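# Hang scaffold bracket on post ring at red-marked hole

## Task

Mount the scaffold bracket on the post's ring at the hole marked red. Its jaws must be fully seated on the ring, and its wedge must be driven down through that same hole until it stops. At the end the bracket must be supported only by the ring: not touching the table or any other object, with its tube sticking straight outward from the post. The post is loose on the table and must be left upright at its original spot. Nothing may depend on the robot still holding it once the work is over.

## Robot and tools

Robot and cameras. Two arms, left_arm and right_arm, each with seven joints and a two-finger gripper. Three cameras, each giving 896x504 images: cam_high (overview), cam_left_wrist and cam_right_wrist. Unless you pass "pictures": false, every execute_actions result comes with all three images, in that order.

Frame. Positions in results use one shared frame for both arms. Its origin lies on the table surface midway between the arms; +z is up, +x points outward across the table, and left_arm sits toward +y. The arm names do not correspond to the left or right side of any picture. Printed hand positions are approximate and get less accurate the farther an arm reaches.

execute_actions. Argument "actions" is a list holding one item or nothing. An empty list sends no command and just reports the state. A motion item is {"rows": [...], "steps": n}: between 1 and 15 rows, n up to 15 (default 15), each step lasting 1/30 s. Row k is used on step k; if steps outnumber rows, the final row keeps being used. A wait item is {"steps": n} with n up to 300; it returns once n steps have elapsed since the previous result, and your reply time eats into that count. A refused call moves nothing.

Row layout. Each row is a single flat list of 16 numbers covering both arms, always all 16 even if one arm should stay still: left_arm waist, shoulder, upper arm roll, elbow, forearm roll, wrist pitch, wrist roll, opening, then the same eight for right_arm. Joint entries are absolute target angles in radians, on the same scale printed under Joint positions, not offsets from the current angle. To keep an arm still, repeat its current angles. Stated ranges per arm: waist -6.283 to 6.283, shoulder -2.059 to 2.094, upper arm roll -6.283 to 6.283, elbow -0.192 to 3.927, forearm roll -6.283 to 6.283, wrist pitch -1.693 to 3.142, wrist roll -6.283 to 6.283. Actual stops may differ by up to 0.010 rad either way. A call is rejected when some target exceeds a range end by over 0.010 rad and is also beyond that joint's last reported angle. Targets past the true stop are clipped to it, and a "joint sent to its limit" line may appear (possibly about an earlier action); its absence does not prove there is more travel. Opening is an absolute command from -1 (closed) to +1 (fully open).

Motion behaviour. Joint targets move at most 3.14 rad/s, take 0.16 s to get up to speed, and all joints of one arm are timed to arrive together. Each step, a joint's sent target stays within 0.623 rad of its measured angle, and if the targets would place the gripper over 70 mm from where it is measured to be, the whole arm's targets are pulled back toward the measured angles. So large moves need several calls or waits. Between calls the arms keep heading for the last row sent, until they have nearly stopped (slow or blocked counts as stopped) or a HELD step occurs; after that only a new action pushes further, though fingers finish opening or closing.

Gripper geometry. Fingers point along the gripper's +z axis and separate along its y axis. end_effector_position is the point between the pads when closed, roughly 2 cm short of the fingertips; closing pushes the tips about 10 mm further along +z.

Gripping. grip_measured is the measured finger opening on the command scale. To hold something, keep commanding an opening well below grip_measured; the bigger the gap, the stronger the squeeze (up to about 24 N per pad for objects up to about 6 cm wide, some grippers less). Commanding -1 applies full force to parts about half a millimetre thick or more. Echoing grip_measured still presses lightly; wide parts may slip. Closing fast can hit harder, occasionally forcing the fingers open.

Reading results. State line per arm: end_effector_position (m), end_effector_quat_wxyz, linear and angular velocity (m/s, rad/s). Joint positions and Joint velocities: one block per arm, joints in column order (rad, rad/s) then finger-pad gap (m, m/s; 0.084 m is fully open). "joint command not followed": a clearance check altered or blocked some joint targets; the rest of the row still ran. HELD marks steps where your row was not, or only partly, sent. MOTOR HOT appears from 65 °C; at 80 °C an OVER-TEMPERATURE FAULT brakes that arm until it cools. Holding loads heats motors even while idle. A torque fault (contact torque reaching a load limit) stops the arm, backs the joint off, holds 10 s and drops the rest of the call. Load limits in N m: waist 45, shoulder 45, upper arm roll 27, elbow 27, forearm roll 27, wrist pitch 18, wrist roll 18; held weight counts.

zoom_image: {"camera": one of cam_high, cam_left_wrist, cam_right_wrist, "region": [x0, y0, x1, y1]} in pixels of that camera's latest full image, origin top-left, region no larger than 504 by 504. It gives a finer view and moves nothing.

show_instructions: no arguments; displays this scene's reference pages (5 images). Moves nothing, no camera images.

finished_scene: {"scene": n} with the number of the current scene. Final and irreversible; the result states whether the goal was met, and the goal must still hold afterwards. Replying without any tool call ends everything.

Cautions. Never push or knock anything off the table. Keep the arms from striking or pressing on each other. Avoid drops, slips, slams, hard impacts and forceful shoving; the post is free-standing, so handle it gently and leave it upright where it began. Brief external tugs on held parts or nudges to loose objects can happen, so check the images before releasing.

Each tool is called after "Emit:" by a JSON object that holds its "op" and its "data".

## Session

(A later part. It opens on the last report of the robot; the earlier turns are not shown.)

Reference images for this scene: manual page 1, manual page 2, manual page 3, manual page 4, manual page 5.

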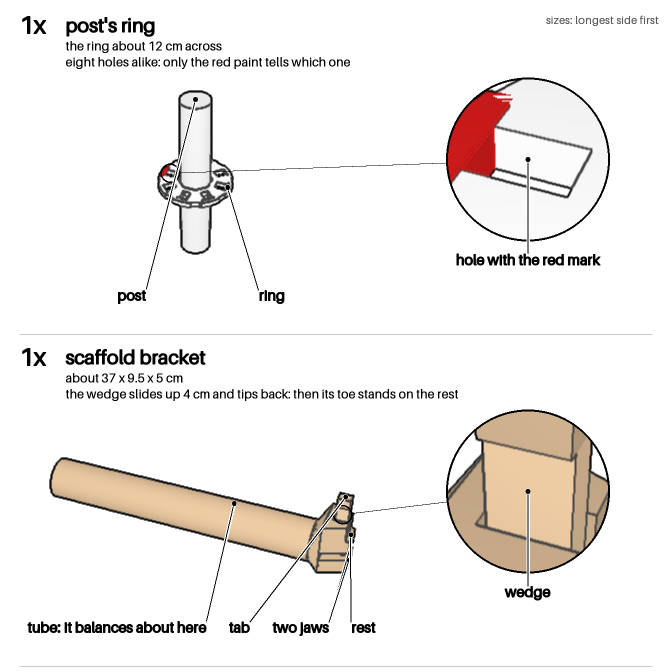

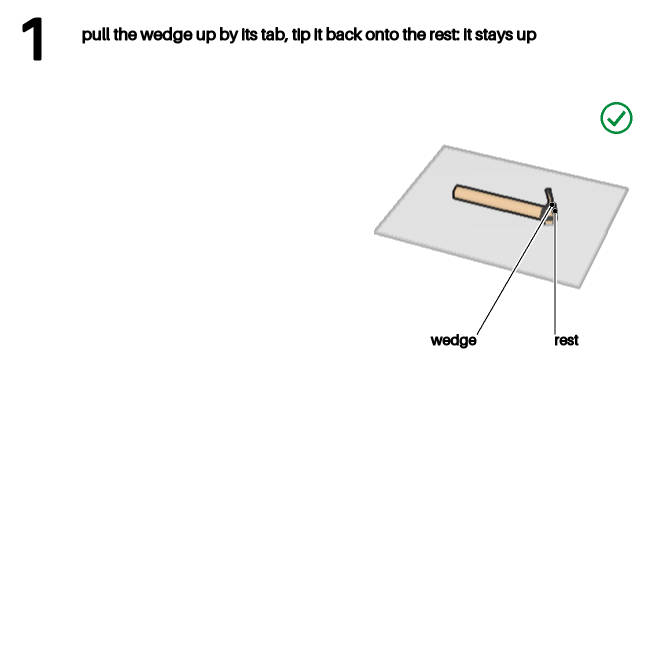

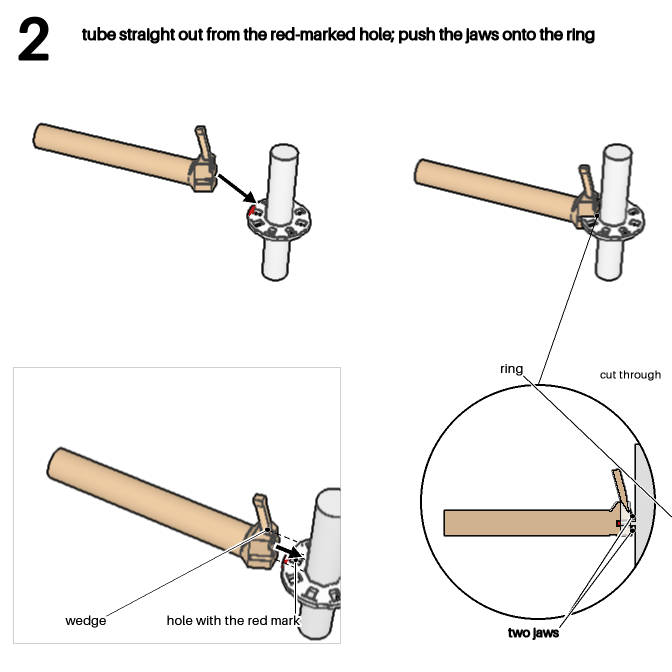

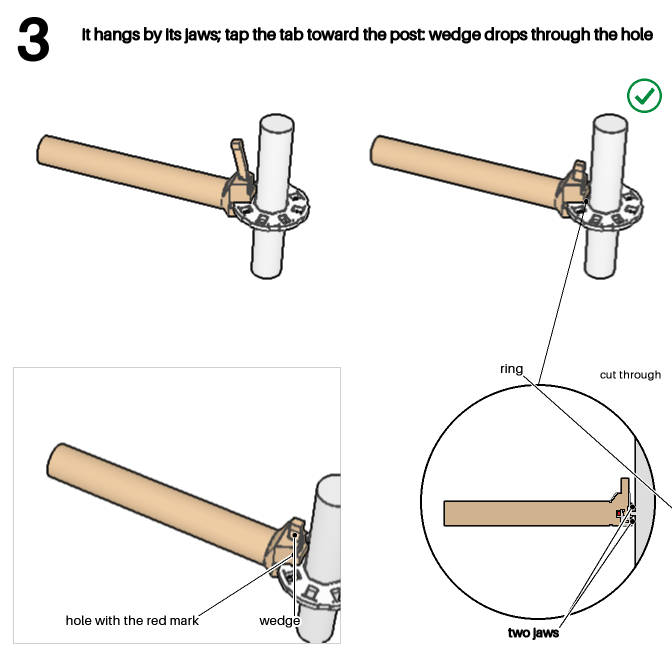

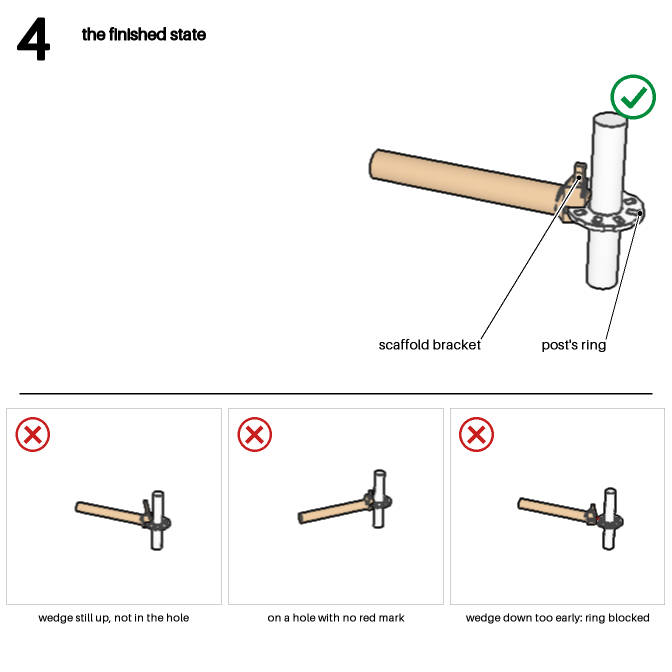

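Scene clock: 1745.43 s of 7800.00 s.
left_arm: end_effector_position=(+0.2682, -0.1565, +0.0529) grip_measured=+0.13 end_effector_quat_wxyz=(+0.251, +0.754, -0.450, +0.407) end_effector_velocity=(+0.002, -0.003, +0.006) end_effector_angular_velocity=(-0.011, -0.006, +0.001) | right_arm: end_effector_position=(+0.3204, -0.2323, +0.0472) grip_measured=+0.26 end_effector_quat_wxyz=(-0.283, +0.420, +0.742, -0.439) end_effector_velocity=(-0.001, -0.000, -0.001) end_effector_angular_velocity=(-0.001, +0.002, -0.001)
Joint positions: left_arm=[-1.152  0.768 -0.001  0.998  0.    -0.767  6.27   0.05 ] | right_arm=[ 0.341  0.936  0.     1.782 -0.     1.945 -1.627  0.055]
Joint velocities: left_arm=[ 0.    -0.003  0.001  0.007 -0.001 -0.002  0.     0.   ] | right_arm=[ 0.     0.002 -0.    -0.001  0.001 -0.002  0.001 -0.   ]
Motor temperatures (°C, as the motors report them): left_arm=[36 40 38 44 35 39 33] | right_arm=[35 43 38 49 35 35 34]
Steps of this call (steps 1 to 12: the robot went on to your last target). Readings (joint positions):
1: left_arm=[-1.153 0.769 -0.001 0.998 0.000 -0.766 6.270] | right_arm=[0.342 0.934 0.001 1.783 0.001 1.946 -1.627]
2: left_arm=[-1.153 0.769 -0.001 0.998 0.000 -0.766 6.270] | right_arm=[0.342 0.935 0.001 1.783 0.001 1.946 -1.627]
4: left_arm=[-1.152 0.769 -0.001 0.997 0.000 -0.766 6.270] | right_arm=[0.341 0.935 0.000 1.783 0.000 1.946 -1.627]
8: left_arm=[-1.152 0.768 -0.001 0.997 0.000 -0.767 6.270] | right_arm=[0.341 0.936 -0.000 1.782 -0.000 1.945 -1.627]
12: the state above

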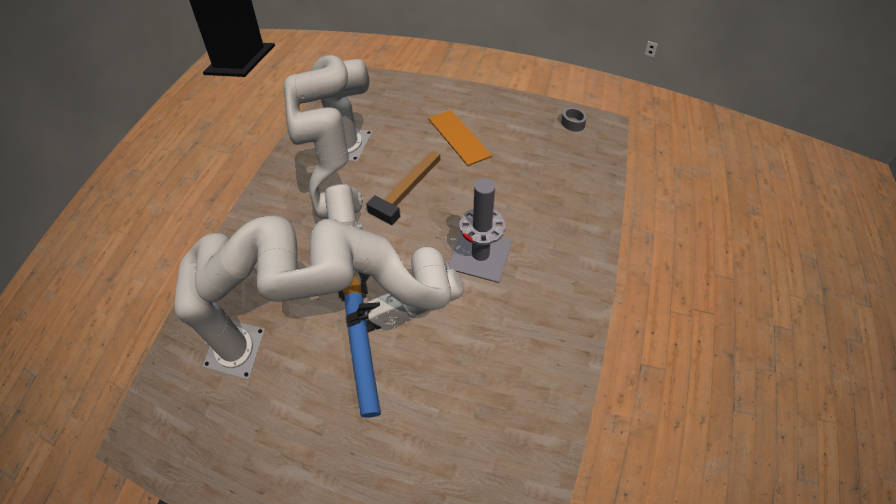

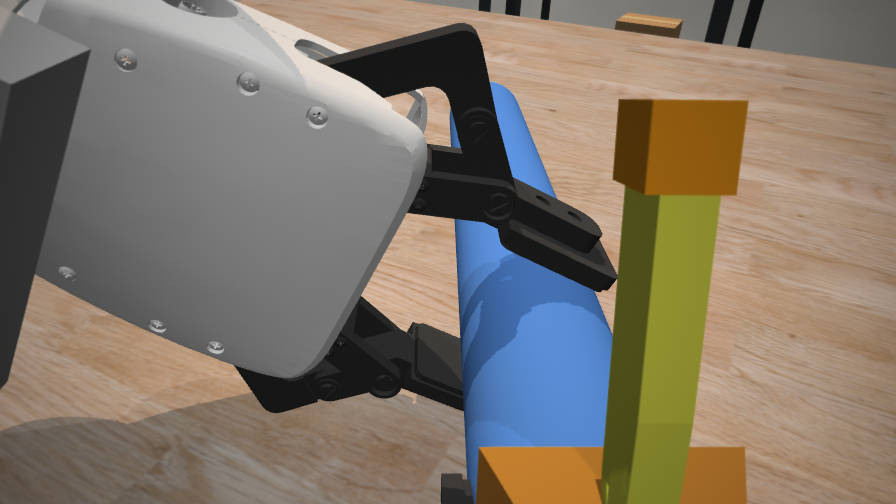

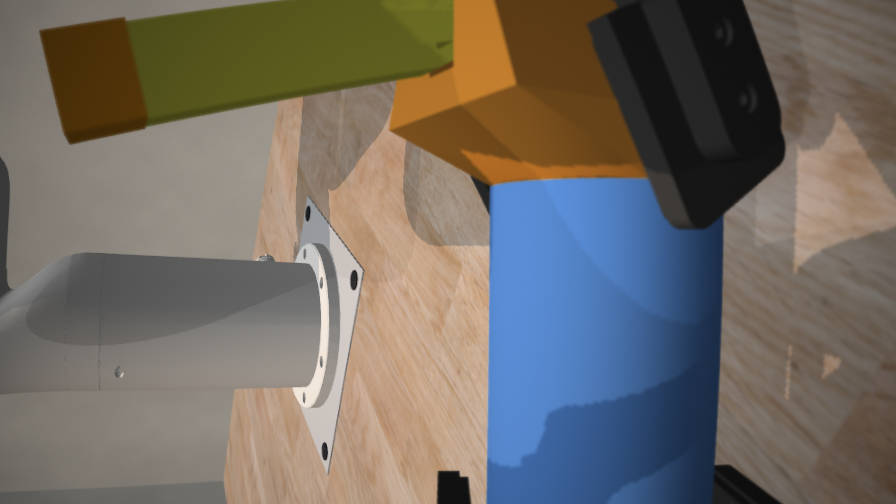

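Emit:
{"op": "execute_actions", "data": {"actions": [{"rows": [[-1.1518,0.7672,0,0.9991,0,-0.7681,6.27,-1,0.3411,0.9355,0,1.7799,0,1.9430,-1.627,0.27],[-1.1518,0.7672,0,0.9991,0,-0.7681,6.27,-1,0.3410,0.9313,0,1.7747,0,1.9379,-1.6269,0.27],[-1.1518,0.7672,0,0.9991,0,-0.7681,6.27,-1,0.3409,0.9245,0,1.7662,0,1.9296,-1.6268,0.27],[-1.1518,0.7672,0,0.9991,0,-0.7681,6.27,-1,0.3407,0.9150,0,1.7542,0,1.9178,-1.6266,0.27],[-1.1518,0.7672,0,0.9991,0,-0.7681,6.27,-1,0.3405,0.9028,0,1.7389,0,1.9029,-1.6263,0.28],[-1.1518,0.7672,0,0.9991,0,-0.7681,6.27,-1,0.3402,0.8881,0,1.7204,0,1.8847,-1.6260,0.29],[-1.1518,0.7672,0,0.9991,0,-0.7681,6.27,-1,0.3399,0.8709,0,1.6988,0,1.8635,-1.6257,0.30],[-1.1518,0.7672,0,0.9991,0,-0.7681,6.27,-1,0.3396,0.8512,0,1.6742,0,1.8393,-1.6253,0.31],[-1.1518,0.7672,0,0.9991,0,-0.7681,6.27,-1,0.3392,0.8293,0,1.6467,0,1.8123,-1.6249,0.33],[-1.1518,0.7672,0,0.9991,0,-0.7681,6.27,-1,0.3388,0.8050,0,1.6162,0,1.7825,-1.6244,0.35],[-1.1518,0.7672,0,0.9991,0,-0.7681,6.27,-1,0.3383,0.7787,0,1.5832,0,1.7501,-1.6239,0.37],[-1.1518,0.7672,0,0.9991,0,-0.7681,6.27,-1,0.3378,0.7504,0,1.5477,0,1.7153,-1.6234,0.39],[-1.1518,0.7672,0,0.9991,0,-0.7681,6.27,-1,0.3373,0.7213,0,1.5112,0,1.6785,-1.6228,0.42],[-1.1518,0.7672,0,0.9991,0,-0.7681,6.27,-1,0.3367,0.6922,0,1.4748,0,1.6403,-1.6222,0.45],[-1.1518,0.7672,0,0.9991,0,-0.7681,6.27,-1,0.3361,0.6616,0,1.4366,0,1.6000,-1.6215,0.48]], "steps": 15}], "pictures": false}}

Emit:
{"op": "execute_actions", "data": {"actions": [{"rows": [[-1.1518,0.7672,0,0.9991,0,-0.7681,6.27,-1,0.3355,0.6297,0,1.3968,0,1.5582,-1.6208,0.51],[-1.1518,0.7672,0,0.9991,0,-0.7681,6.27,-1,0.3348,0.5968,0,1.3556,0,1.5148,-1.6201,0.54],[-1.1518,0.7672,0,0.9991,0,-0.7681,6.27,-1,0.3342,0.5630,0,1.3134,0,1.4704,-1.6194,0.57],[-1.1518,0.7672,0,0.9991,0,-0.7681,6.27,-1,0.3335,0.5295,0,1.2711,0,1.4247,-1.6187,0.6],[-1.1518,0.7672,0,0.9991,0,-0.7681,6.27,-1,0.3328,0.4967,0,1.2293,0,1.3780,-1.6179,0.6],[-1.1518,0.7672,0,0.9991,0,-0.7681,6.27,-1,0.3321,0.4636,0,1.1870,0,1.3309,-1.6171,0.6],[-1.1518,0.7672,0,0.9991,0,-0.7681,6.27,-1,0.3314,0.4303,0,1.1444,0,1.2833,-1.6164,0.6],[-1.1518,0.7672,0,0.9991,0,-0.7681,6.27,-1,0.3308,0.3968,0,1.1017,0,1.2356,-1.6156,0.6],[-1.1518,0.7672,0,0.9991,0,-0.7681,6.27,-1,0.3301,0.3642,0,1.0595,0,1.1878,-1.6149,0.6],[-1.1518,0.7672,0,0.9991,0,-0.7681,6.27,-1,0.3294,0.3345,0,1.0193,0,1.1392,-1.6141,0.6],[-1.1518,0.7672,0,0.9991,0,-0.7681,6.27,-1,0.3287,0.3052,0,0.9795,0,1.0912,-1.6133,0.6],[-1.1518,0.7672,0,0.9991,0,-0.7681,6.27,-1,0.3280,0.2765,0,0.9405,0,1.0440,-1.6126,0.6],[-1.1518,0.7672,0,0.9991,0,-0.7681,6.27,-1,0.3274,0.2484,0,0.9024,0,0.9980,-1.6119,0.6],[-1.1518,0.7672,0,0.9991,0,-0.7681,6.27,-1,0.3267,0.2211,0,0.8653,0,0.9531,-1.6112,0.6],[-1.1518,0.7672,0,0.9991,0,-0.7681,6.27,-1,0.3261,0.1947,0,0.8294,0,0.9098,-1.6105,0.6]], "steps": 15}], "pictures": false}}

Emit:
{"op": "execute_actions", "data": {"actions": [{"rows": [[-1.1518,0.7672,0,0.9991,0,-0.7681,6.27,-1,0.3255,0.1705,0,0.7955,0,0.8674,-1.6098,0.6],[-1.1518,0.7672,0,0.9991,0,-0.7681,6.27,-1,0.3249,0.1505,0,0.7647,0,0.8256,-1.6092,0.6],[-1.1518,0.7672,0,0.9991,0,-0.7681,6.27,-1,0.3244,0.1312,0,0.7355,0,0.7864,-1.6086,0.6],[-1.1518,0.7672,0,0.9991,0,-0.7681,6.27,-1,0.3239,0.1130,0,0.7082,0,0.7495,-1.6081,0.6],[-1.1518,0.7672,0,0.9991,0,-0.7681,6.27,-1,0.3234,0.0965,0,0.6827,0,0.7149,-1.6076,0.6],[-1.1518,0.7672,0,0.9991,0,-0.7681,6.27,-1,0.3230,0.0817,0,0.6592,0,0.6824,-1.6071,0.6],[-1.1518,0.7672,0,0.9991,0,-0.7681,6.27,-1,0.3226,0.0687,0,0.6379,0,0.6529,-1.6067,0.6],[-1.1518,0.7672,0,0.9991,0,-0.7681,6.27,-1,0.3223,0.0571,0,0.6189,0,0.6262,-1.6063,0.6],[-1.1518,0.7672,0,0.9991,0,-0.7681,6.27,-1,0.3220,0.0471,0,0.6022,0,0.6027,-1.6060,0.6],[-1.1518,0.7672,0,0.9991,0,-0.7681,6.27,-1,0.3217,0.0386,0,0.5879,0,0.5825,-1.6057,0.6],[-1.1518,0.7672,0,0.9991,0,-0.7681,6.27,-1,0.3215,0.0316,0,0.5761,0,0.5658,-1.6054,0.6],[-1.1518,0.7672,0,0.9991,0,-0.7681,6.27,-1,0.3213,0.0262,0,0.5669,0,0.5527,-1.6052,0.6],[-1.1518,0.7672,0,0.9991,0,-0.7681,6.27,-1,0.3212,0.0224,0,0.5604,0,0.5434,-1.6051,0.6],[-1.1518,0.7672,0,0.9991,0,-0.7681,6.27,-1,0.3211,0.0200,0,0.5563,0,0.5376,-1.6050,0.6],[-1.1518,0.7672,0,0.9991,0,-0.7681,6.27,-1,0.3211,0.0192,0,0.5550,0,0.5358,-1.6050,0.6]], "steps": 15}], "pictures": false}}

Emit:
{"op": "execute_actions", "data": {"actions": [{"steps": 12}]}}

Scene clock: 1832.57 s of 7800.00 s.
left_arm: end_effector_position=(+0.2692, -0.1566, +0.0540) grip_measured=+0.13 end_effector_quat_wxyz=(+0.251, +0.754, -0.449, +0.409) end_effector_velocity=(-0.001, -0.000, -0.000) end_effector_angular_velocity=(+0.001, +0.000, -0.002) | right_arm: end_effector_position=(+0.3201, -0.2337, +0.0483) grip_measured=+0.45 end_effector_quat_wxyz=(-0.244, +0.443, +0.775, -0.379) end_effector_velocity=(-0.002, -0.007, +0.009) end_effector_angular_velocity=(+0.342, -0.680, -0.022)
Joint positions: left_arm=[-1.152  0.767  0.     0.999 -0.    -0.768  6.27   0.05 ] | right_arm=[ 0.338  0.77  -0.     1.572  0.     1.739 -1.624  0.063]
Joint velocities: left_arm=[-0.001 -0.    -0.001 -0.001 -0.    -0.     0.001  0.   ] | right_arm=[-0.014 -0.76  -0.    -0.943  0.    -0.944  0.014  0.036]
Motor temperatures (°C, as the motors report them): left_arm=[36 41 38 46 35 41 33] | right_arm=[35 42 38 48 35 33 34]
Steps of this call (steps 1 to 15: the robot went on to your last target; steps 16 to 90: nothing new was sent; then 83.63 s passed at rest; steps 91 to 105: all 15 steps of this action). Readings (joint positions):
91: left_arm=[-1.152 0.767 0.000 0.999 -0.000 -0.768 6.270] | right_arm=[0.341 0.937 0.000 1.782 -0.000 1.945 -1.627]
92: left_arm=[-1.152 0.767 0.000 0.999 -0.000 -0.768 6.270] | right_arm=[0.341 0.936 0.000 1.781 -0.000 1.944 -1.627]
94: left_arm=[-1.152 0.767 0.000 0.999 -0.000 -0.768 6.270] | right_arm=[0.341 0.933 0.000 1.776 0.000 1.939 -1.627]
98: left_arm=[-1.152 0.767 0.000 0.999 -0.000 -0.768 6.270] | right_arm=[0.341 0.903 0.000 1.738 0.000 1.902 -1.626]
105: the state above

Scene clock: 1833.07 s of 7800.00 s.
left_arm: end_effector_position=(+0.2692, -0.1566, +0.0540) grip_measured=+0.13 end_effector_quat_wxyz=(+0.251, +0.754, -0.449, +0.409) end_effector_velocity=(-0.001, +0.000, -0.000) end_effector_angular_velocity=(+0.001, +0.000, -0.001) | right_arm: end_effector_position=(+0.3185, -0.2385, +0.0506) grip_measured=+0.59 end_effector_quat_wxyz=(-0.115, +0.493, +0.844, -0.179) end_effector_velocity=(-0.008, -0.013, +0.001) end_effector_angular_velocity=(+0.486, -0.975, -0.039)
Joint positions: left_arm=[-1.152  0.767  0.     0.999 -0.    -0.768  6.27   0.05 ] | right_arm=[ 0.329  0.316 -0.     0.993  0.     1.106 -1.614  0.069]
Joint velocities: left_arm=[-0.001 -0.     0.001 -0.001  0.    -0.    -0.    -0.   ] | right_arm=[-0.02  -0.876  0.    -1.181 -0.001 -1.395  0.022  0.   ]
Motor temperatures (°C, as the motors report them): left_arm=[36 41 38 46 35 41 33] | right_arm=[35 42 38 48 35 33 34]
Steps of this call (steps 1 to 15: all 15 steps of this action). Readings (joint positions):
1: left_arm=[-1.152 0.767 0.000 0.999 -0.000 -0.768 6.270] | right_arm=[0.338 0.744 -0.000 1.540 0.000 1.706 -1.623]
2: left_arm=[-1.152 0.767 0.000 0.999 -0.000 -0.768 6.270] | right_arm=[0.337 0.717 -0.000 1.506 0.000 1.671 -1.623]
4: left_arm=[-1.152 0.767 0.000 0.999 -0.000 -0.768 6.270] | right_arm=[0.336 0.659 -0.000 1.434 0.000 1.596 -1.621]
8: left_arm=[-1.152 0.767 0.000 0.999 -0.000 -0.768 6.270] | right_arm=[0.334 0.534 -0.000 1.278 0.000 1.429 -1.619]
15: the state above

Scene clock: 1833.57 s of 7800.00 s.
left_arm: end_effector_position=(+0.2692, -0.1566, +0.0540) grip_measured=+0.13 end_effector_quat_wxyz=(+0.251, +0.754, -0.449, +0.409) end_effector_velocity=(-0.001, +0.000, -0.001) end_effector_angular_velocity=(+0.001, +0.001, -0.001) | right_arm: end_effector_position=(+0.3155, -0.2431, +0.0519) grip_measured=+0.59 end_effector_quat_wxyz=(-0.008, +0.511, +0.860, -0.012) end_effector_velocity=(-0.005, -0.005, +0.003) end_effector_angular_velocity=(+0.135, -0.271, -0.011)
Joint positions: left_arm=[-1.152  0.767  0.     0.999 -0.    -0.768  6.27   0.05 ] | right_arm=[ 0.322  0.036 -0.     0.582 -0.     0.574 -1.606  0.069]
Joint velocities: left_arm=[-0.     0.    -0.001 -0.001 -0.     0.     0.     0.   ] | right_arm=[-0.006 -0.182 -0.    -0.301 -0.    -0.422  0.005  0.   ]
Motor temperatures (°C, as the motors report them): left_arm=[36 41 38 46 35 41 33] | right_arm=[35 42 38 48 35 33 34]
Steps of this call (steps 1 to 15: all 15 steps of this action). Readings (joint positions):
1: left_arm=[-1.152 0.767 0.000 0.999 -0.000 -0.768 6.270] | right_arm=[0.328 0.287 -0.000 0.954 -0.000 1.059 -1.613]
2: left_arm=[-1.152 0.767 0.000 0.999 -0.000 -0.768 6.270] | right_arm=[0.328 0.259 -0.000 0.916 -0.000 1.013 -1.612]
4: left_arm=[-1.152 0.767 0.000 0.999 -0.000 -0.768 6.270] | right_arm=[0.326 0.206 -0.000 0.843 -0.000 0.924 -1.611]
8: left_arm=[-1.152 0.767 0.000 0.999 -0.000 -0.768 6.270] | right_arm=[0.324 0.121 -0.000 0.718 -0.000 0.761 -1.608]
15: the state above

Scene clock: 1833.97 s of 7800.00 s.
left_arm: end_effector_position=(+0.2692, -0.1566, +0.0540) grip_measured=+0.13 end_effector_quat_wxyz=(+0.251, +0.754, -0.449, +0.409) end_effector_velocity=(+0.000, -0.000, +0.000) end_effector_angular_velocity=(-0.000, -0.000, +0.000) | right_arm: end_effector_position=(+0.3154, -0.2434, +0.0525) grip_measured=+0.59 end_effector_quat_wxyz=(-0.000, +0.511, +0.859, -0.000) end_effector_velocity=(-0.001, -0.000, -0.000) end_effector_angular_velocity=(+0.001, -0.003, +0.001)
Joint positions: left_arm=[-1.152  0.767  0.     0.999 -0.    -0.768  6.27   0.05 ] | right_arm=[ 0.321  0.02   0.     0.556  0.     0.536 -1.605  0.069]
Joint velocities: left_arm=[ 0.     0.     0.     0.001 -0.    -0.     0.     0.   ] | right_arm=[-0.    -0.003 -0.    -0.005 -0.001 -0.005 -0.001  0.   ]
Motor temperatures (°C, as the motors report them): left_arm=[36 41 38 46 35 41 33] | right_arm=[35 42 38 48 35 33 34]
Steps of this call (steps 1 to 12: the robot went on to your last target). Readings (joint positions):
1: left_arm=[-1.152 0.767 0.000 0.999 -0.000 -0.768 6.270] | right_arm=[0.321 0.031 -0.000 0.573 -0.000 0.562 -1.605]
2: left_arm=[-1.152 0.767 0.000 0.999 -0.000 -0.768 6.270] | right_arm=[0.321 0.027 -0.000 0.567 -0.000 0.554 -1.605]
4: left_arm=[-1.152 0.767 0.000 0.999 -0.000 -0.768 6.270] | right_arm=[0.321 0.023 0.000 0.561 -0.000 0.544 -1.605]
8: left_arm=[-1.152 0.767 0.000 0.999 -0.000 -0.768 6.270] | right_arm=[0.321 0.021 0.000 0.557 0.000 0.538 -1.605]
12: the state above

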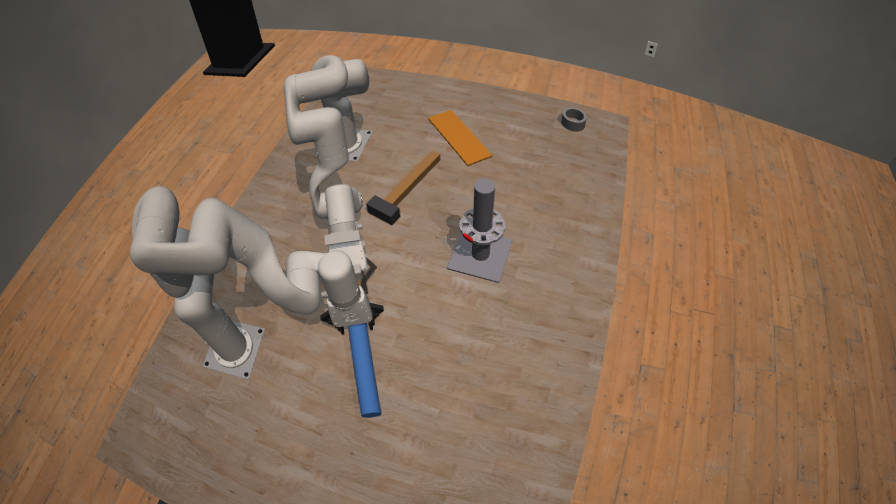

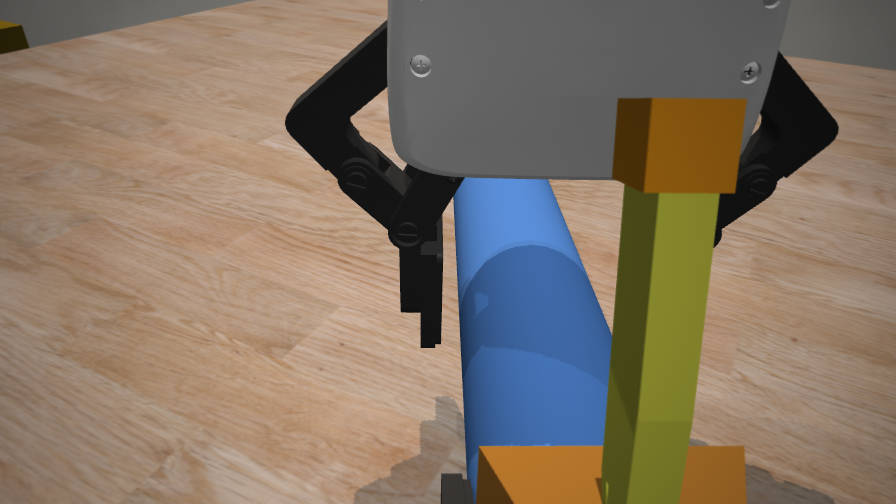

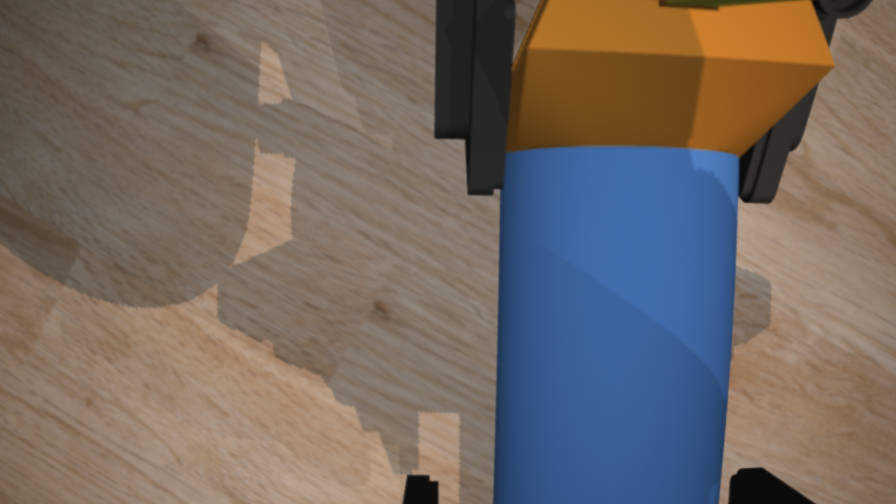

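Emit:
{"op": "execute_actions", "data": {"actions": [{"rows": [[-1.1518,0.7681,0,0.9994,0,-0.7692,6.27,-1,0.3211,0.0198,0,0.5550,0,0.5352,-1.6048,0.6],[-1.1518,0.7708,0,1.0003,0,-0.7725,6.27,-1,0.3211,0.0215,0,0.5551,0,0.5336,-1.6043,0.6],[-1.1518,0.7751,0,1.0018,0,-0.7778,6.27,-1,0.3211,0.0242,0,0.5551,0,0.5309,-1.6034,0.6],[-1.1518,0.7808,0,1.0038,0,-0.7849,6.27,-1,0.3211,0.0279,0,0.5552,0,0.5273,-1.6022,0.6],[-1.1518,0.7878,0,1.0062,0,-0.7936,6.27,-1,0.3211,0.0324,0,0.5554,0,0.5230,-1.6008,0.6],[-1.1518,0.7956,0,1.0089,0,-0.8033,6.27,-1,0.3211,0.0374,0,0.5555,0,0.5181,-1.5991,0.6],[-1.1518,0.8040,0,1.0119,0,-0.8137,6.27,-1,0.3211,0.0427,0,0.5556,0,0.5129,-1.5974,0.6],[-1.1518,0.8126,0,1.0148,0,-0.8243,6.27,-1,0.3211,0.0483,0,0.5558,0,0.5075,-1.5956,0.6],[-1.1518,0.8210,0,1.0178,0,-0.8347,6.27,-1,0.3211,0.0536,0,0.5559,0,0.5023,-1.5939,0.6],[-1.1518,0.8289,0,1.0205,0,-0.8445,6.27,-1,0.3211,0.0587,0,0.5561,0,0.4974,-1.5923,0.6],[-1.1518,0.8358,0,1.0229,0,-0.8531,6.27,-1,0.3211,0.0631,0,0.5562,0,0.4931,-1.5908,0.6],[-1.1518,0.8415,0,1.0249,0,-0.8602,6.27,-1,0.3211,0.0668,0,0.5563,0,0.4895,-1.5896,0.6],[-1.1518,0.8458,0,1.0264,0,-0.8655,6.27,-1,0.3211,0.0695,0,0.5563,0,0.4868,-1.5887,0.6],[-1.1518,0.8485,0,1.0273,0,-0.8688,6.27,-1,0.3211,0.0712,0,0.5564,0,0.4852,-1.5882,0.6],[-1.1518,0.8494,0,1.0276,0,-0.8699,6.27,-1,0.3211,0.0718,0,0.5564,0,0.4846,-1.5880,0.6]], "steps": 15}], "pictures": false}}

Emit:
{"op": "execute_actions", "data": {"actions": [{"steps": 15}]}}

Scene clock: 1881.03 s of 7800.00 s.
left_arm: end_effector_position=(+0.2693, -0.1560, +0.0399) grip_measured=+0.13 end_effector_quat_wxyz=(+0.260, +0.746, -0.444, +0.423) end_effector_velocity=(-0.002, +0.002, -0.029) end_effector_angular_velocity=(-0.071, -0.037, -0.001) | right_arm: end_effector_position=(+0.3166, -0.2428, +0.0391) grip_measured=+0.59 end_effector_quat_wxyz=(-0.000, +0.517, +0.856, -0.000) end_effector_velocity=(+0.002, +0.001, -0.027) end_effector_angular_velocity=(-0.001, +0.003, -0.030)
Joint positions: left_arm=[-1.152  0.837  0.     1.023 -0.    -0.854  6.27   0.05 ] | right_arm=[ 0.321  0.064  0.     0.556 -0.     0.492 -1.591  0.069]
Joint velocities: left_arm=[-0.     0.145 -0.     0.051  0.    -0.175 -0.     0.   ] | right_arm=[-0.     0.089  0.     0.001  0.001 -0.085  0.029 -0.   ]
Motor temperatures (°C, as the motors report them): left_arm=[36 42 38 46 35 41 33] | right_arm=[35 40 38 48 35 33 34]
Steps of this call (steps 1 to 30: the robot went on to your last target; steps 31 to 90: nothing new was sent; then 43.57 s passed at rest; steps 91 to 105: all 15 steps of this action). Readings (joint positions):
91: left_arm=[-1.152 0.767 -0.000 0.999 0.000 -0.768 6.270] | right_arm=[0.321 0.019 0.000 0.555 0.000 0.536 -1.605]
92: left_arm=[-1.152 0.767 -0.000 0.999 0.000 -0.768 6.270] | right_arm=[0.321 0.019 -0.000 0.555 -0.000 0.536 -1.605]
94: left_arm=[-1.152 0.770 -0.000 1.000 -0.000 -0.772 6.270] | right_arm=[0.321 0.021 -0.000 0.555 0.000 0.534 -1.604]
98: left_arm=[-1.152 0.788 0.000 1.007 -0.000 -0.794 6.270] | right_arm=[0.321 0.033 -0.000 0.555 0.000 0.522 -1.601]
105: the state above

Scene clock: 1881.53 s of 7800.00 s.
left_arm: end_effector_position=(+0.2692, -0.1562, +0.0382) grip_measured=+0.13 end_effector_quat_wxyz=(+0.262, +0.744, -0.443, +0.427) end_effector_velocity=(-0.000, +0.001, -0.001) end_effector_angular_velocity=(+0.001, +0.001, +0.000) | right_arm: end_effector_position=(+0.3170, -0.2426, +0.0371) grip_measured=+0.59 end_effector_quat_wxyz=(+0.000, +0.519, +0.855, +0.000) end_effector_velocity=(-0.000, +0.000, -0.001) end_effector_angular_velocity=(-0.000, +0.001, +0.003)
Joint positions: left_arm=[-1.152  0.849  0.     1.028 -0.    -0.87   6.27   0.05 ] | right_arm=[ 0.321  0.072 -0.     0.556  0.     0.485 -1.588  0.069]
Joint velocities: left_arm=[-0.     0.001  0.    -0.001 -0.    -0.001 -0.    -0.   ] | right_arm=[ 0.001  0.002 -0.     0.    -0.    -0.001 -0.002 -0.   ]
Motor temperatures (°C, as the motors report them): left_arm=[36 42 38 46 35 41 33] | right_arm=[35 40 38 48 35 33 34]
Steps of this call (steps 1 to 15: the robot went on to your last target). Readings (joint positions):
1: left_arm=[-1.152 0.842 0.000 1.024 -0.000 -0.859 6.270] | right_arm=[0.321 0.067 0.000 0.556 -0.000 0.490 -1.590]
2: left_arm=[-1.152 0.844 0.000 1.025 -0.000 -0.862 6.270] | right_arm=[0.321 0.069 0.000 0.556 -0.000 0.488 -1.589]
4: left_arm=[-1.152 0.847 0.000 1.026 -0.000 -0.866 6.270] | right_arm=[0.321 0.070 0.000 0.556 -0.000 0.486 -1.589]
8: left_arm=[-1.152 0.849 0.000 1.028 -0.000 -0.869 6.270] | right_arm=[0.321 0.071 -0.000 0.556 0.000 0.485 -1.588]
15: the state above

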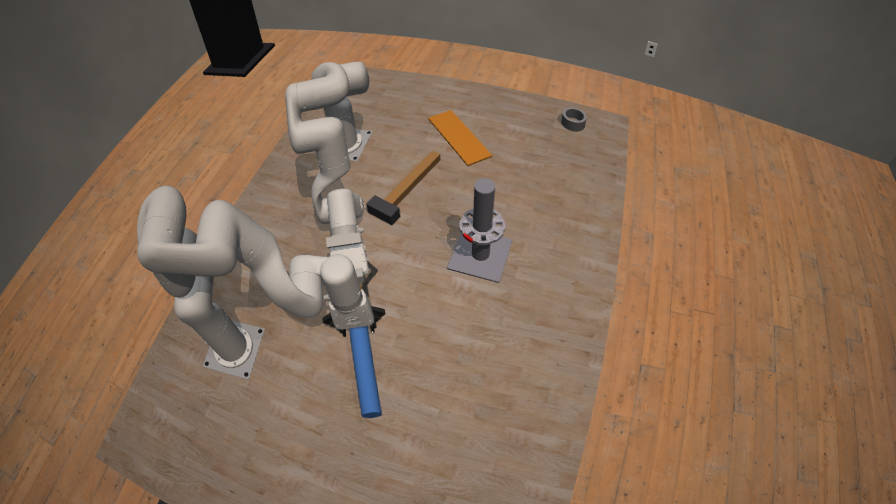

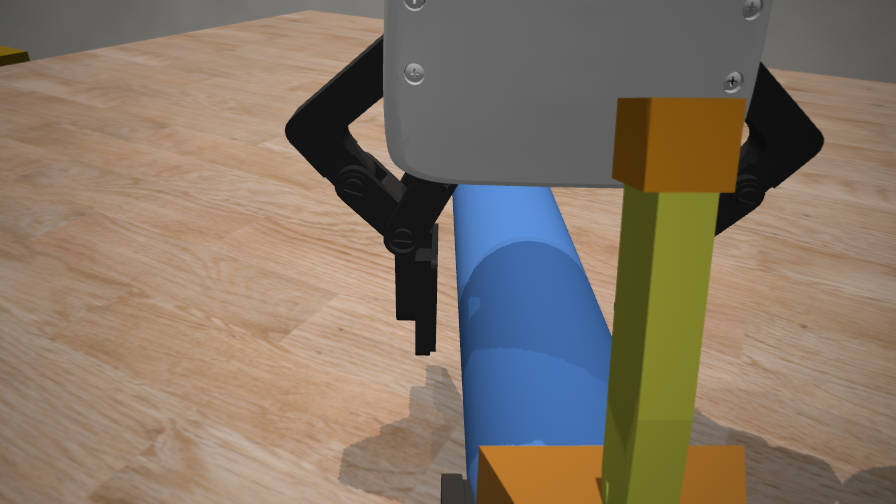

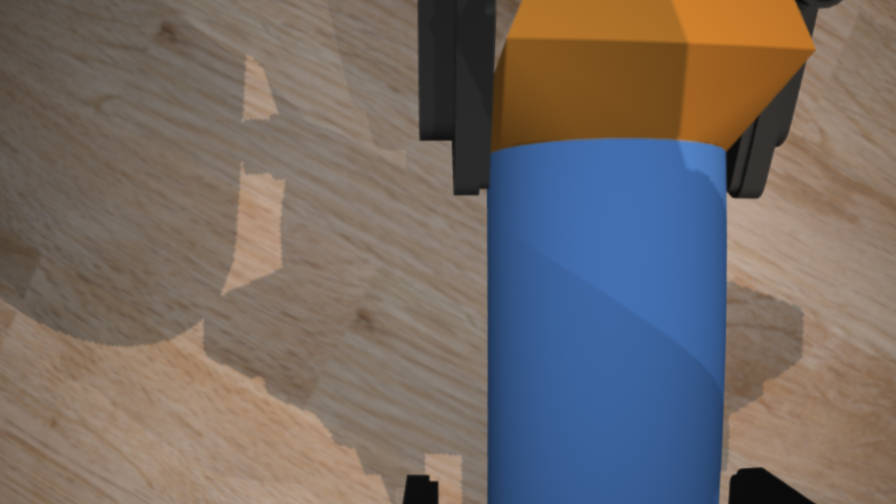

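Emit:
{"op": "execute_actions", "data": {"actions": [{"rows": [[-1.1518,0.8500,0,1.0278,0,-0.8707,6.27,-1,0.3211,0.0718,0,0.5564,0,0.4846,-1.5880,0.6],[-1.1518,0.8515,0,1.0283,0,-0.8725,6.27,-1,0.3211,0.0718,0,0.5564,0,0.4846,-1.5880,0.6],[-1.1518,0.8535,0,1.0290,0,-0.8750,6.27,-1,0.3211,0.0718,0,0.5564,0,0.4846,-1.5880,0.6],[-1.1518,0.8558,0,1.0298,0,-0.8778,6.27,-1,0.3211,0.0718,0,0.5564,0,0.4846,-1.5880,0.6],[-1.1518,0.8582,0,1.0306,0,-0.8808,6.27,-1,0.3211,0.0718,0,0.5564,0,0.4846,-1.5880,0.6],[-1.1518,0.8605,0,1.0314,0,-0.8837,6.27,-1,0.3211,0.0718,0,0.5564,0,0.4846,-1.5880,0.6],[-1.1518,0.8625,0,1.0321,0,-0.8862,6.27,-1,0.3211,0.0718,0,0.5564,0,0.4846,-1.5880,0.6],[-1.1518,0.8640,0,1.0326,0,-0.8880,6.27,-1,0.3211,0.0718,0,0.5564,0,0.4846,-1.5880,0.6],[-1.1518,0.8648,0,1.0329,0,-0.8890,6.27,-1,0.3211,0.0718,0,0.5564,0,0.4846,-1.5880,0.6]], "steps": 15}], "pictures": true}}

Scene clock: 1893.03 s of 7800.00 s.
left_arm: end_effector_position=(+0.2688, -0.1558, +0.0350) grip_measured=+0.13 end_effector_quat_wxyz=(+0.264, +0.742, -0.442, +0.430) end_effector_velocity=(-0.000, -0.001, +0.000) end_effector_angular_velocity=(-0.005, -0.002, -0.001) | right_arm: end_effector_position=(+0.3170, -0.2426, +0.0370) grip_measured=+0.59 end_effector_quat_wxyz=(-0.000, +0.519, +0.855, +0.000) end_effector_velocity=(+0.000, +0.000, +0.000) end_effector_angular_velocity=(+0.001, -0.001, -0.002)
Joint positions: left_arm=[-1.152  0.864  0.     1.032 -0.    -0.888  6.27   0.05 ] | right_arm=[ 0.321  0.072 -0.     0.556  0.     0.485 -1.588  0.069]
Joint velocities: left_arm=[-0.     0.004 -0.     0.003  0.    -0.007 -0.     0.   ] | right_arm=[-0.    -0.001  0.     0.     0.001 -0.     0.     0.   ]
Motor temperatures (°C, as the motors report them): left_arm=[36 42 38 46 35 41 33] | right_arm=[35 40 38 48 35 33 34]
Steps of this call (steps 1 to 15: the robot went on to your last target; steps 16 to 90: nothing new was sent; then 8.00 s passed at rest; steps 91 to 105: all 15 steps of this action). Readings (joint positions):
91: left_arm=[-1.152 0.849 0.000 1.028 -0.000 -0.870 6.270] | right_arm=[0.321 0.072 0.000 0.556 -0.000 0.485 -1.588]
92: left_arm=[-1.152 0.850 0.000 1.028 0.000 -0.870 6.270] | right_arm=[0.321 0.072 -0.000 0.556 0.000 0.485 -1.588]
94: left_arm=[-1.152 0.851 -0.000 1.028 0.000 -0.872 6.270] | right_arm=[0.321 0.072 -0.000 0.556 0.000 0.485 -1.588]
98: left_arm=[-1.152 0.858 -0.000 1.031 0.000 -0.881 6.270] | right_arm=[0.321 0.072 -0.000 0.556 -0.000 0.485 -1.588]
105: the state above

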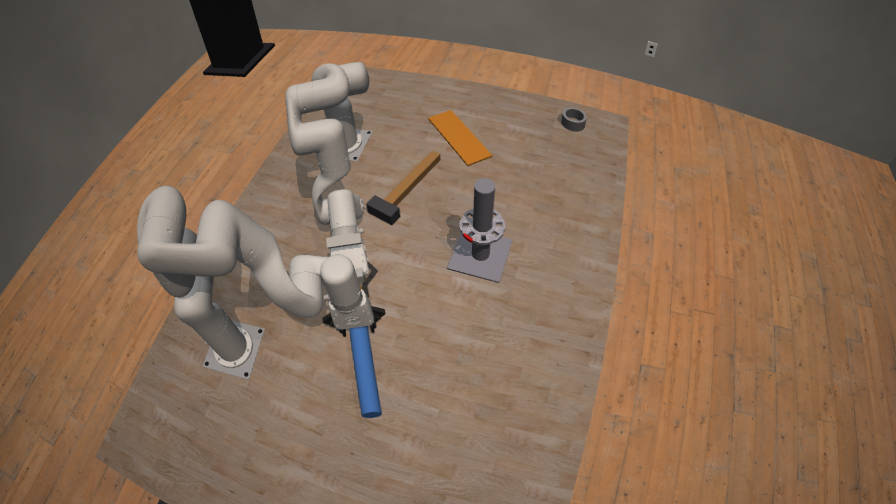

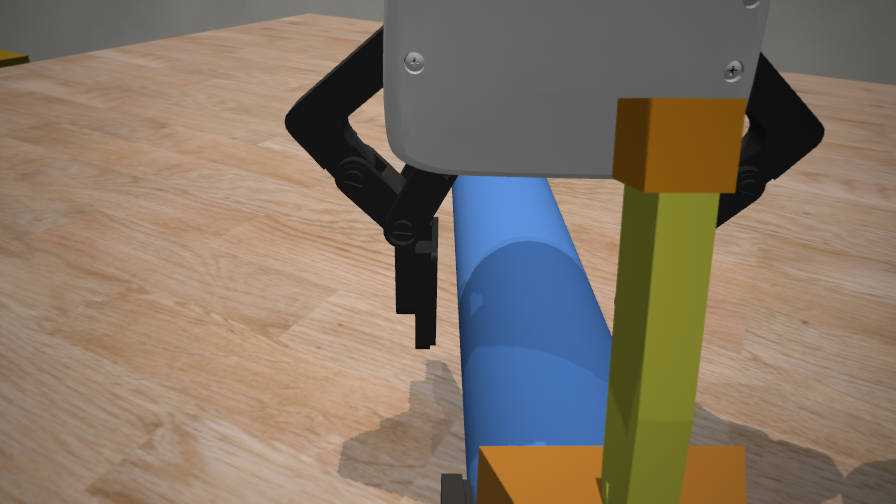

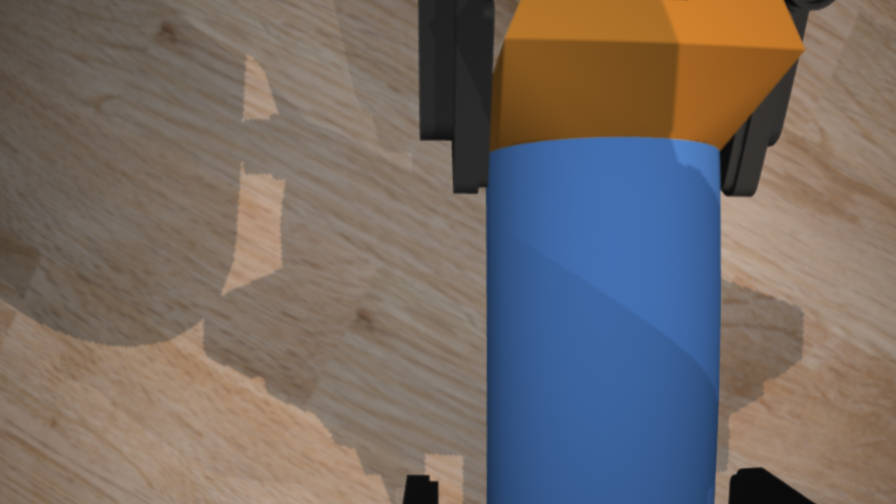

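Emit:
{"op": "execute_actions", "data": {"actions": [{"rows": [[-1.1518,0.8648,0,1.0329,0,-0.8890,6.27,-0.4,0.3211,0.0724,0,0.5564,0,0.4840,-1.5880,0.6],[-1.1518,0.8648,0,1.0329,0,-0.8890,6.27,0.0,0.3211,0.0734,0,0.5564,0,0.4830,-1.5880,0.58],[-1.1518,0.8648,0,1.0329,0,-0.8890,6.27,0.1,0.3211,0.0746,0,0.5564,0,0.4818,-1.5880,0.56],[-1.1518,0.8648,0,1.0329,0,-0.8890,6.27,0.14,0.3211,0.0758,0,0.5564,0,0.4806,-1.5880,0.54],[-1.1518,0.8648,0,1.0329,0,-0.8890,6.27,0.17,0.3211,0.0770,0,0.5564,0,0.4794,-1.5880,0.52],[-1.1518,0.8648,0,1.0329,0,-0.8890,6.27,0.2,0.3211,0.0779,0,0.5564,0,0.4785,-1.5880,0.5],[-1.1518,0.8648,0,1.0329,0,-0.8890,6.27,0.24,0.3211,0.0784,0,0.5564,0,0.4780,-1.5880,0.48],[-1.1518,0.8648,0,1.0329,0,-0.8890,6.27,0.3,0.3211,0.0784,0,0.5564,0,0.4780,-1.5880,0.46],[-1.1518,0.8648,0,1.0329,0,-0.8890,6.27,0.37,0.3211,0.0784,0,0.5564,0,0.4780,-1.5880,0.44],[-1.1518,0.8648,0,1.0329,0,-0.8890,6.27,0.45,0.3211,0.0784,0,0.5564,0,0.4780,-1.5880,0.42],[-1.1518,0.8648,0,1.0329,0,-0.8890,6.27,0.53,0.3211,0.0784,0,0.5564,0,0.4780,-1.5880,0.4],[-1.1518,0.8648,0,1.0329,0,-0.8890,6.27,0.6,0.3211,0.0784,0,0.5564,0,0.4780,-1.5880,0.38],[-1.1518,0.8648,0,1.0329,0,-0.8890,6.27,0.66,0.3211,0.0784,0,0.5564,0,0.4780,-1.5880,0.36],[-1.1518,0.8648,0,1.0329,0,-0.8890,6.27,0.71,0.3211,0.0784,0,0.5564,0,0.4780,-1.5880,0.34],[-1.1518,0.8648,0,1.0329,0,-0.8890,6.27,0.75,0.3211,0.0784,0,0.5564,0,0.4780,-1.5880,0.32]], "steps": 15}], "pictures": false}}

Emit:
{"op": "execute_actions", "data": {"actions": [{"rows": [[-1.1518,0.8624,0,1.0287,0,-0.8901,6.27,0.75,0.3211,0.0784,0,0.5564,0,0.4780,-1.5880,0.29],[-1.1518,0.8552,0,1.0163,0,-0.8935,6.27,0.75,0.3211,0.0784,0,0.5564,0,0.4780,-1.5880,0.26],[-1.1518,0.8436,0,0.9963,0,-0.8990,6.27,0.75,0.3211,0.0784,0,0.5564,0,0.4780,-1.5880,0.23],[-1.1518,0.8281,0,0.9695,0,-0.9064,6.27,0.75,0.3211,0.0784,0,0.5564,0,0.4780,-1.5880,0.2],[-1.1518,0.8094,0,0.9370,0,-0.9153,6.27,0.75,0.3211,0.0784,0,0.5564,0,0.4780,-1.5880,0.17],[-1.1518,0.7882,0,0.9004,0,-0.9253,6.27,0.75,0.3211,0.0784,0,0.5564,0,0.4780,-1.5880,0.14],[-1.1518,0.7656,0,0.8612,0,-0.9360,6.27,0.75,0.3211,0.0784,0,0.5564,0,0.4780,-1.5880,0.11],[-1.1518,0.7424,0,0.8210,0,-0.9470,6.27,0.75,0.3211,0.0784,0,0.5564,0,0.4780,-1.5880,0.07],[-1.1518,0.7198,0,0.7818,0,-0.9577,6.27,0.75,0.3211,0.0784,0,0.5564,0,0.4780,-1.5880,0.0],[-1.1518,0.6986,0,0.7452,0,-0.9678,6.27,0.75,0.3211,0.0784,0,0.5564,0,0.4780,-1.5880,-0.1],[-1.1518,0.6799,0,0.7127,0,-0.9766,6.27,0.75,0.3211,0.0784,0,0.5564,0,0.4780,-1.5880,-0.25],[-1.1518,0.6644,0,0.6859,0,-0.9840,6.27,0.75,0.3211,0.0784,0,0.5564,0,0.4780,-1.5880,-0.45],[-1.1518,0.6528,0,0.6659,0,-0.9895,6.27,0.75,0.3211,0.0784,0,0.5564,0,0.4780,-1.5880,-0.65],[-1.1518,0.6456,0,0.6535,0,-0.9929,6.27,0.75,0.3211,0.0784,0,0.5564,0,0.4780,-1.5880,-0.85],[-1.1518,0.6432,0,0.6493,0,-0.9940,6.27,0.75,0.3211,0.0784,0,0.5564,0,0.4780,-1.5880,-1]], "steps": 15}], "pictures": false}}

Emit:
{"op": "execute_actions", "data": {"actions": [{"steps": 12}]}}

Scene clock: 1930.67 s of 7800.00 s.
left_arm: end_effector_position=(+0.2692, -0.1564, +0.0364) grip_measured=+0.71 end_effector_quat_wxyz=(+0.264, +0.741, -0.442, +0.431) end_effector_velocity=(-0.004, +0.004, -0.010) end_effector_angular_velocity=(+0.020, +0.013, -0.001) | right_arm: end_effector_position=(+0.3171, -0.2425, +0.0351) grip_measured=+0.33 end_effector_quat_wxyz=(+0.000, +0.519, +0.855, +0.000) end_effector_velocity=(+0.000, -0.000, -0.000) end_effector_angular_velocity=(+0.000, -0.001, +0.000)
Joint positions: left_arm=[-1.152  0.864  0.     1.034 -0.    -0.89   6.27   0.073] | right_arm=[ 0.321  0.078 -0.     0.556  0.     0.478 -1.588  0.058]
Joint velocities: left_arm=[-0.001  0.008 -0.002 -0.007  0.     0.008 -0.001  0.05 ] | right_arm=[-0.     0.001 -0.    -0.    -0.    -0.002 -0.001 -0.025]
Motor temperatures (°C, as the motors report them): left_arm=[36 42 38 45 35 41 33] | right_arm=[35 40 38 48 35 33 34]
Steps of this call (steps 1 to 15: the robot went on to your last target; steps 16 to 90: nothing new was sent; then 34.13 s passed at rest; steps 91 to 105: all 15 steps of this action). Readings (joint positions):
91: left_arm=[-1.152 0.865 -0.000 1.033 0.000 -0.889 6.270] | right_arm=[0.321 0.072 -0.000 0.556 0.000 0.485 -1.588]
92: left_arm=[-1.152 0.865 -0.000 1.033 0.000 -0.889 6.270] | right_arm=[0.321 0.072 -0.000 0.556 -0.000 0.484 -1.588]
94: left_arm=[-1.152 0.865 -0.000 1.033 0.000 -0.889 6.270] | right_arm=[0.321 0.073 -0.000 0.556 0.000 0.483 -1.588]
98: left_arm=[-1.152 0.861 -0.000 1.038 0.000 -0.893 6.270] | right_arm=[0.321 0.077 0.000 0.556 -0.000 0.480 -1.588]
105: the state above

Scene clock: 1931.17 s of 7800.00 s.
left_arm: end_effector_position=(+0.2326, -0.0869, +0.0521) grip_measured=+0.75 end_effector_quat_wxyz=(+0.253, +0.752, -0.448, +0.413) end_effector_velocity=(-0.099, +0.189, +0.042) end_effector_angular_velocity=(+0.110, +0.058, +0.000) | right_arm: end_effector_position=(+0.3176, -0.2423, +0.0353) grip_measured=+0.13 end_effector_quat_wxyz=(+0.000, +0.519, +0.855, +0.001) end_effector_velocity=(-0.000, -0.000, -0.000) end_effector_angular_velocity=(-0.000, +0.001, -0.002)
Joint positions: left_arm=[-1.152  0.684 -0.     0.721 -0.    -0.974  6.27   0.075] | right_arm=[ 0.321  0.078 -0.     0.557 -0.     0.478 -1.588  0.05 ]
Joint velocities: left_arm=[-0.    -0.462  0.    -0.803 -0.    -0.216 -0.     0.   ] | right_arm=[ 0.    -0.     0.    -0.001  0.     0.001  0.002  0.   ]
Motor temperatures (°C, as the motors report them): left_arm=[36 42 38 45 35 41 33] | right_arm=[35 40 38 48 35 33 34]
Steps of this call (steps 1 to 15: all 15 steps of this action). Readings (joint positions):
1: left_arm=[-1.152 0.864 0.000 1.033 -0.000 -0.890 6.270] | right_arm=[0.321 0.078 -0.000 0.556 0.000 0.478 -1.588]
2: left_arm=[-1.152 0.863 0.000 1.032 0.000 -0.890 6.270] | right_arm=[0.321 0.078 -0.000 0.556 0.000 0.478 -1.588]
4: left_arm=[-1.152 0.858 0.000 1.022 0.000 -0.893 6.270] | right_arm=[0.321 0.078 -0.000 0.556 0.000 0.478 -1.588]
8: left_arm=[-1.152 0.815 0.000 0.948 0.000 -0.913 6.270] | right_arm=[0.321 0.078 0.000 0.557 -0.000 0.477 -1.588]
15: the state above

Scene clock: 1931.57 s of 7800.00 s.
left_arm: end_effector_position=(+0.2239, -0.0702, +0.0560) grip_measured=+0.75 end_effector_quat_wxyz=(+0.251, +0.754, -0.449, +0.409) end_effector_velocity=(-0.001, +0.003, +0.000) end_effector_angular_velocity=(+0.002, +0.002, +0.001) | right_arm: end_effector_position=(+0.3174, -0.2424, +0.0353) grip_measured=+0.13 end_effector_quat_wxyz=(+0.000, +0.519, +0.855, +0.000) end_effector_velocity=(-0.000, -0.001, -0.000) end_effector_angular_velocity=(-0.000, +0.001, -0.002)
Joint positions: left_arm=[-1.152  0.644  0.     0.651  0.    -0.994  6.27   0.075] | right_arm=[ 0.321  0.078 -0.     0.557  0.     0.478 -1.588  0.05 ]
Joint velocities: left_arm=[ 0.    -0.006 -0.    -0.012 -0.    -0.003 -0.001  0.   ] | right_arm=[-0.002 -0.    -0.    -0.001  0.     0.    -0.     0.   ]
Motor temperatures (°C, as the motors report them): left_arm=[36 42 38 45 35 41 33] | right_arm=[35 40 38 48 35 33 34]
Steps of this call (steps 1 to 12: the robot went on to your last target). Readings (joint positions):
1: left_arm=[-1.152 0.671 -0.000 0.697 -0.000 -0.981 6.270] | right_arm=[0.321 0.078 -0.000 0.557 -0.000 0.478 -1.588]
2: left_arm=[-1.152 0.661 -0.000 0.681 -0.000 -0.985 6.270] | right_arm=[0.321 0.078 -0.000 0.557 -0.000 0.478 -1.588]
4: left_arm=[-1.152 0.652 -0.000 0.664 -0.000 -0.990 6.270] | right_arm=[0.321 0.078 -0.000 0.557 0.000 0.478 -1.588]
8: left_arm=[-1.152 0.645 0.000 0.654 0.000 -0.993 6.270] | right_arm=[0.321 0.078 -0.000 0.557 0.000 0.478 -1.588]
12: the state above

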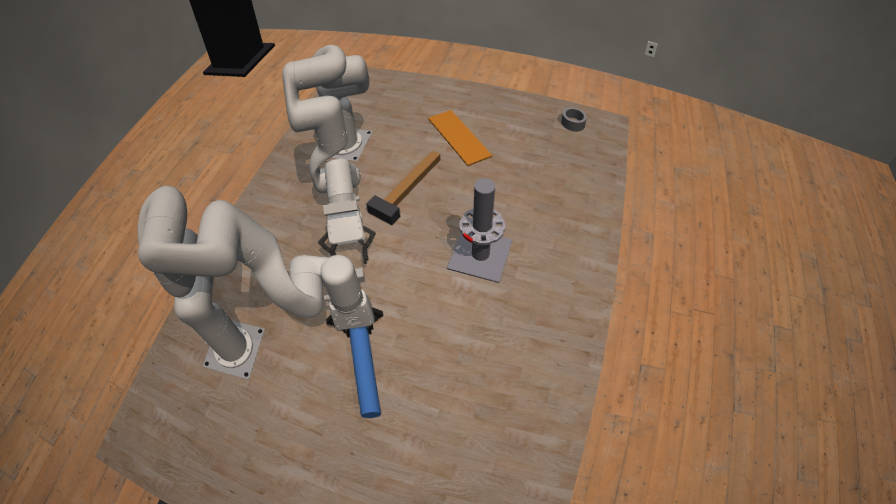

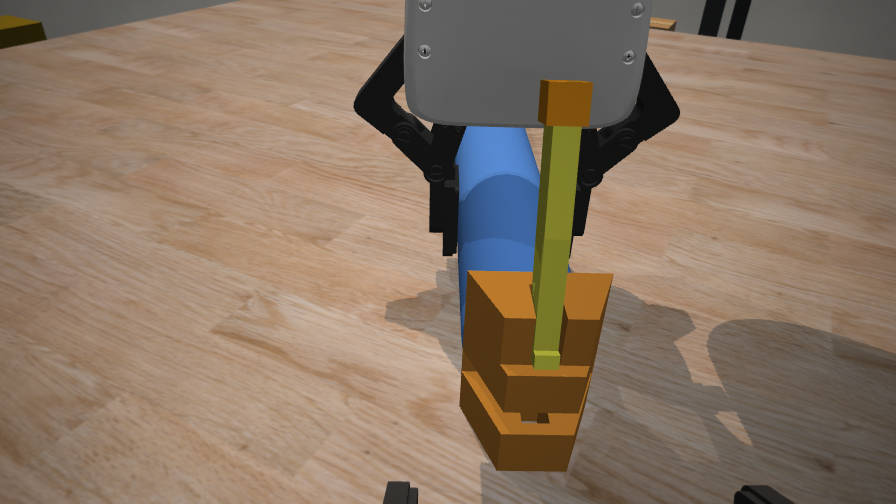

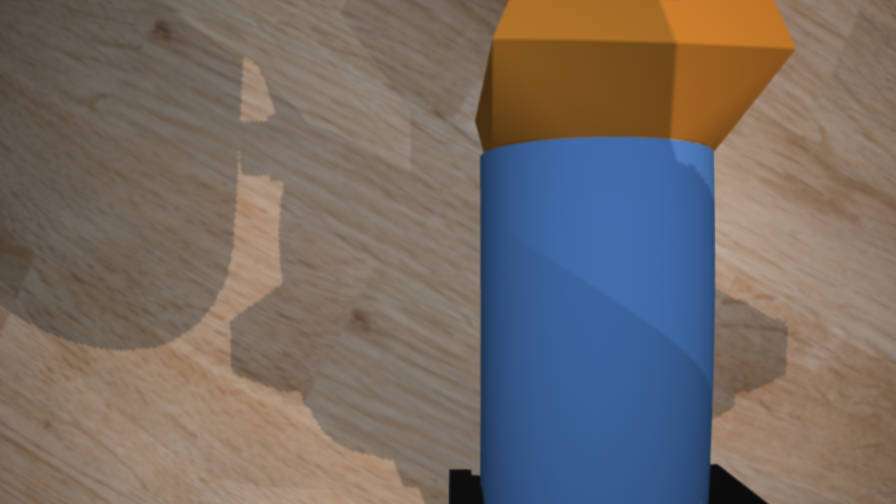

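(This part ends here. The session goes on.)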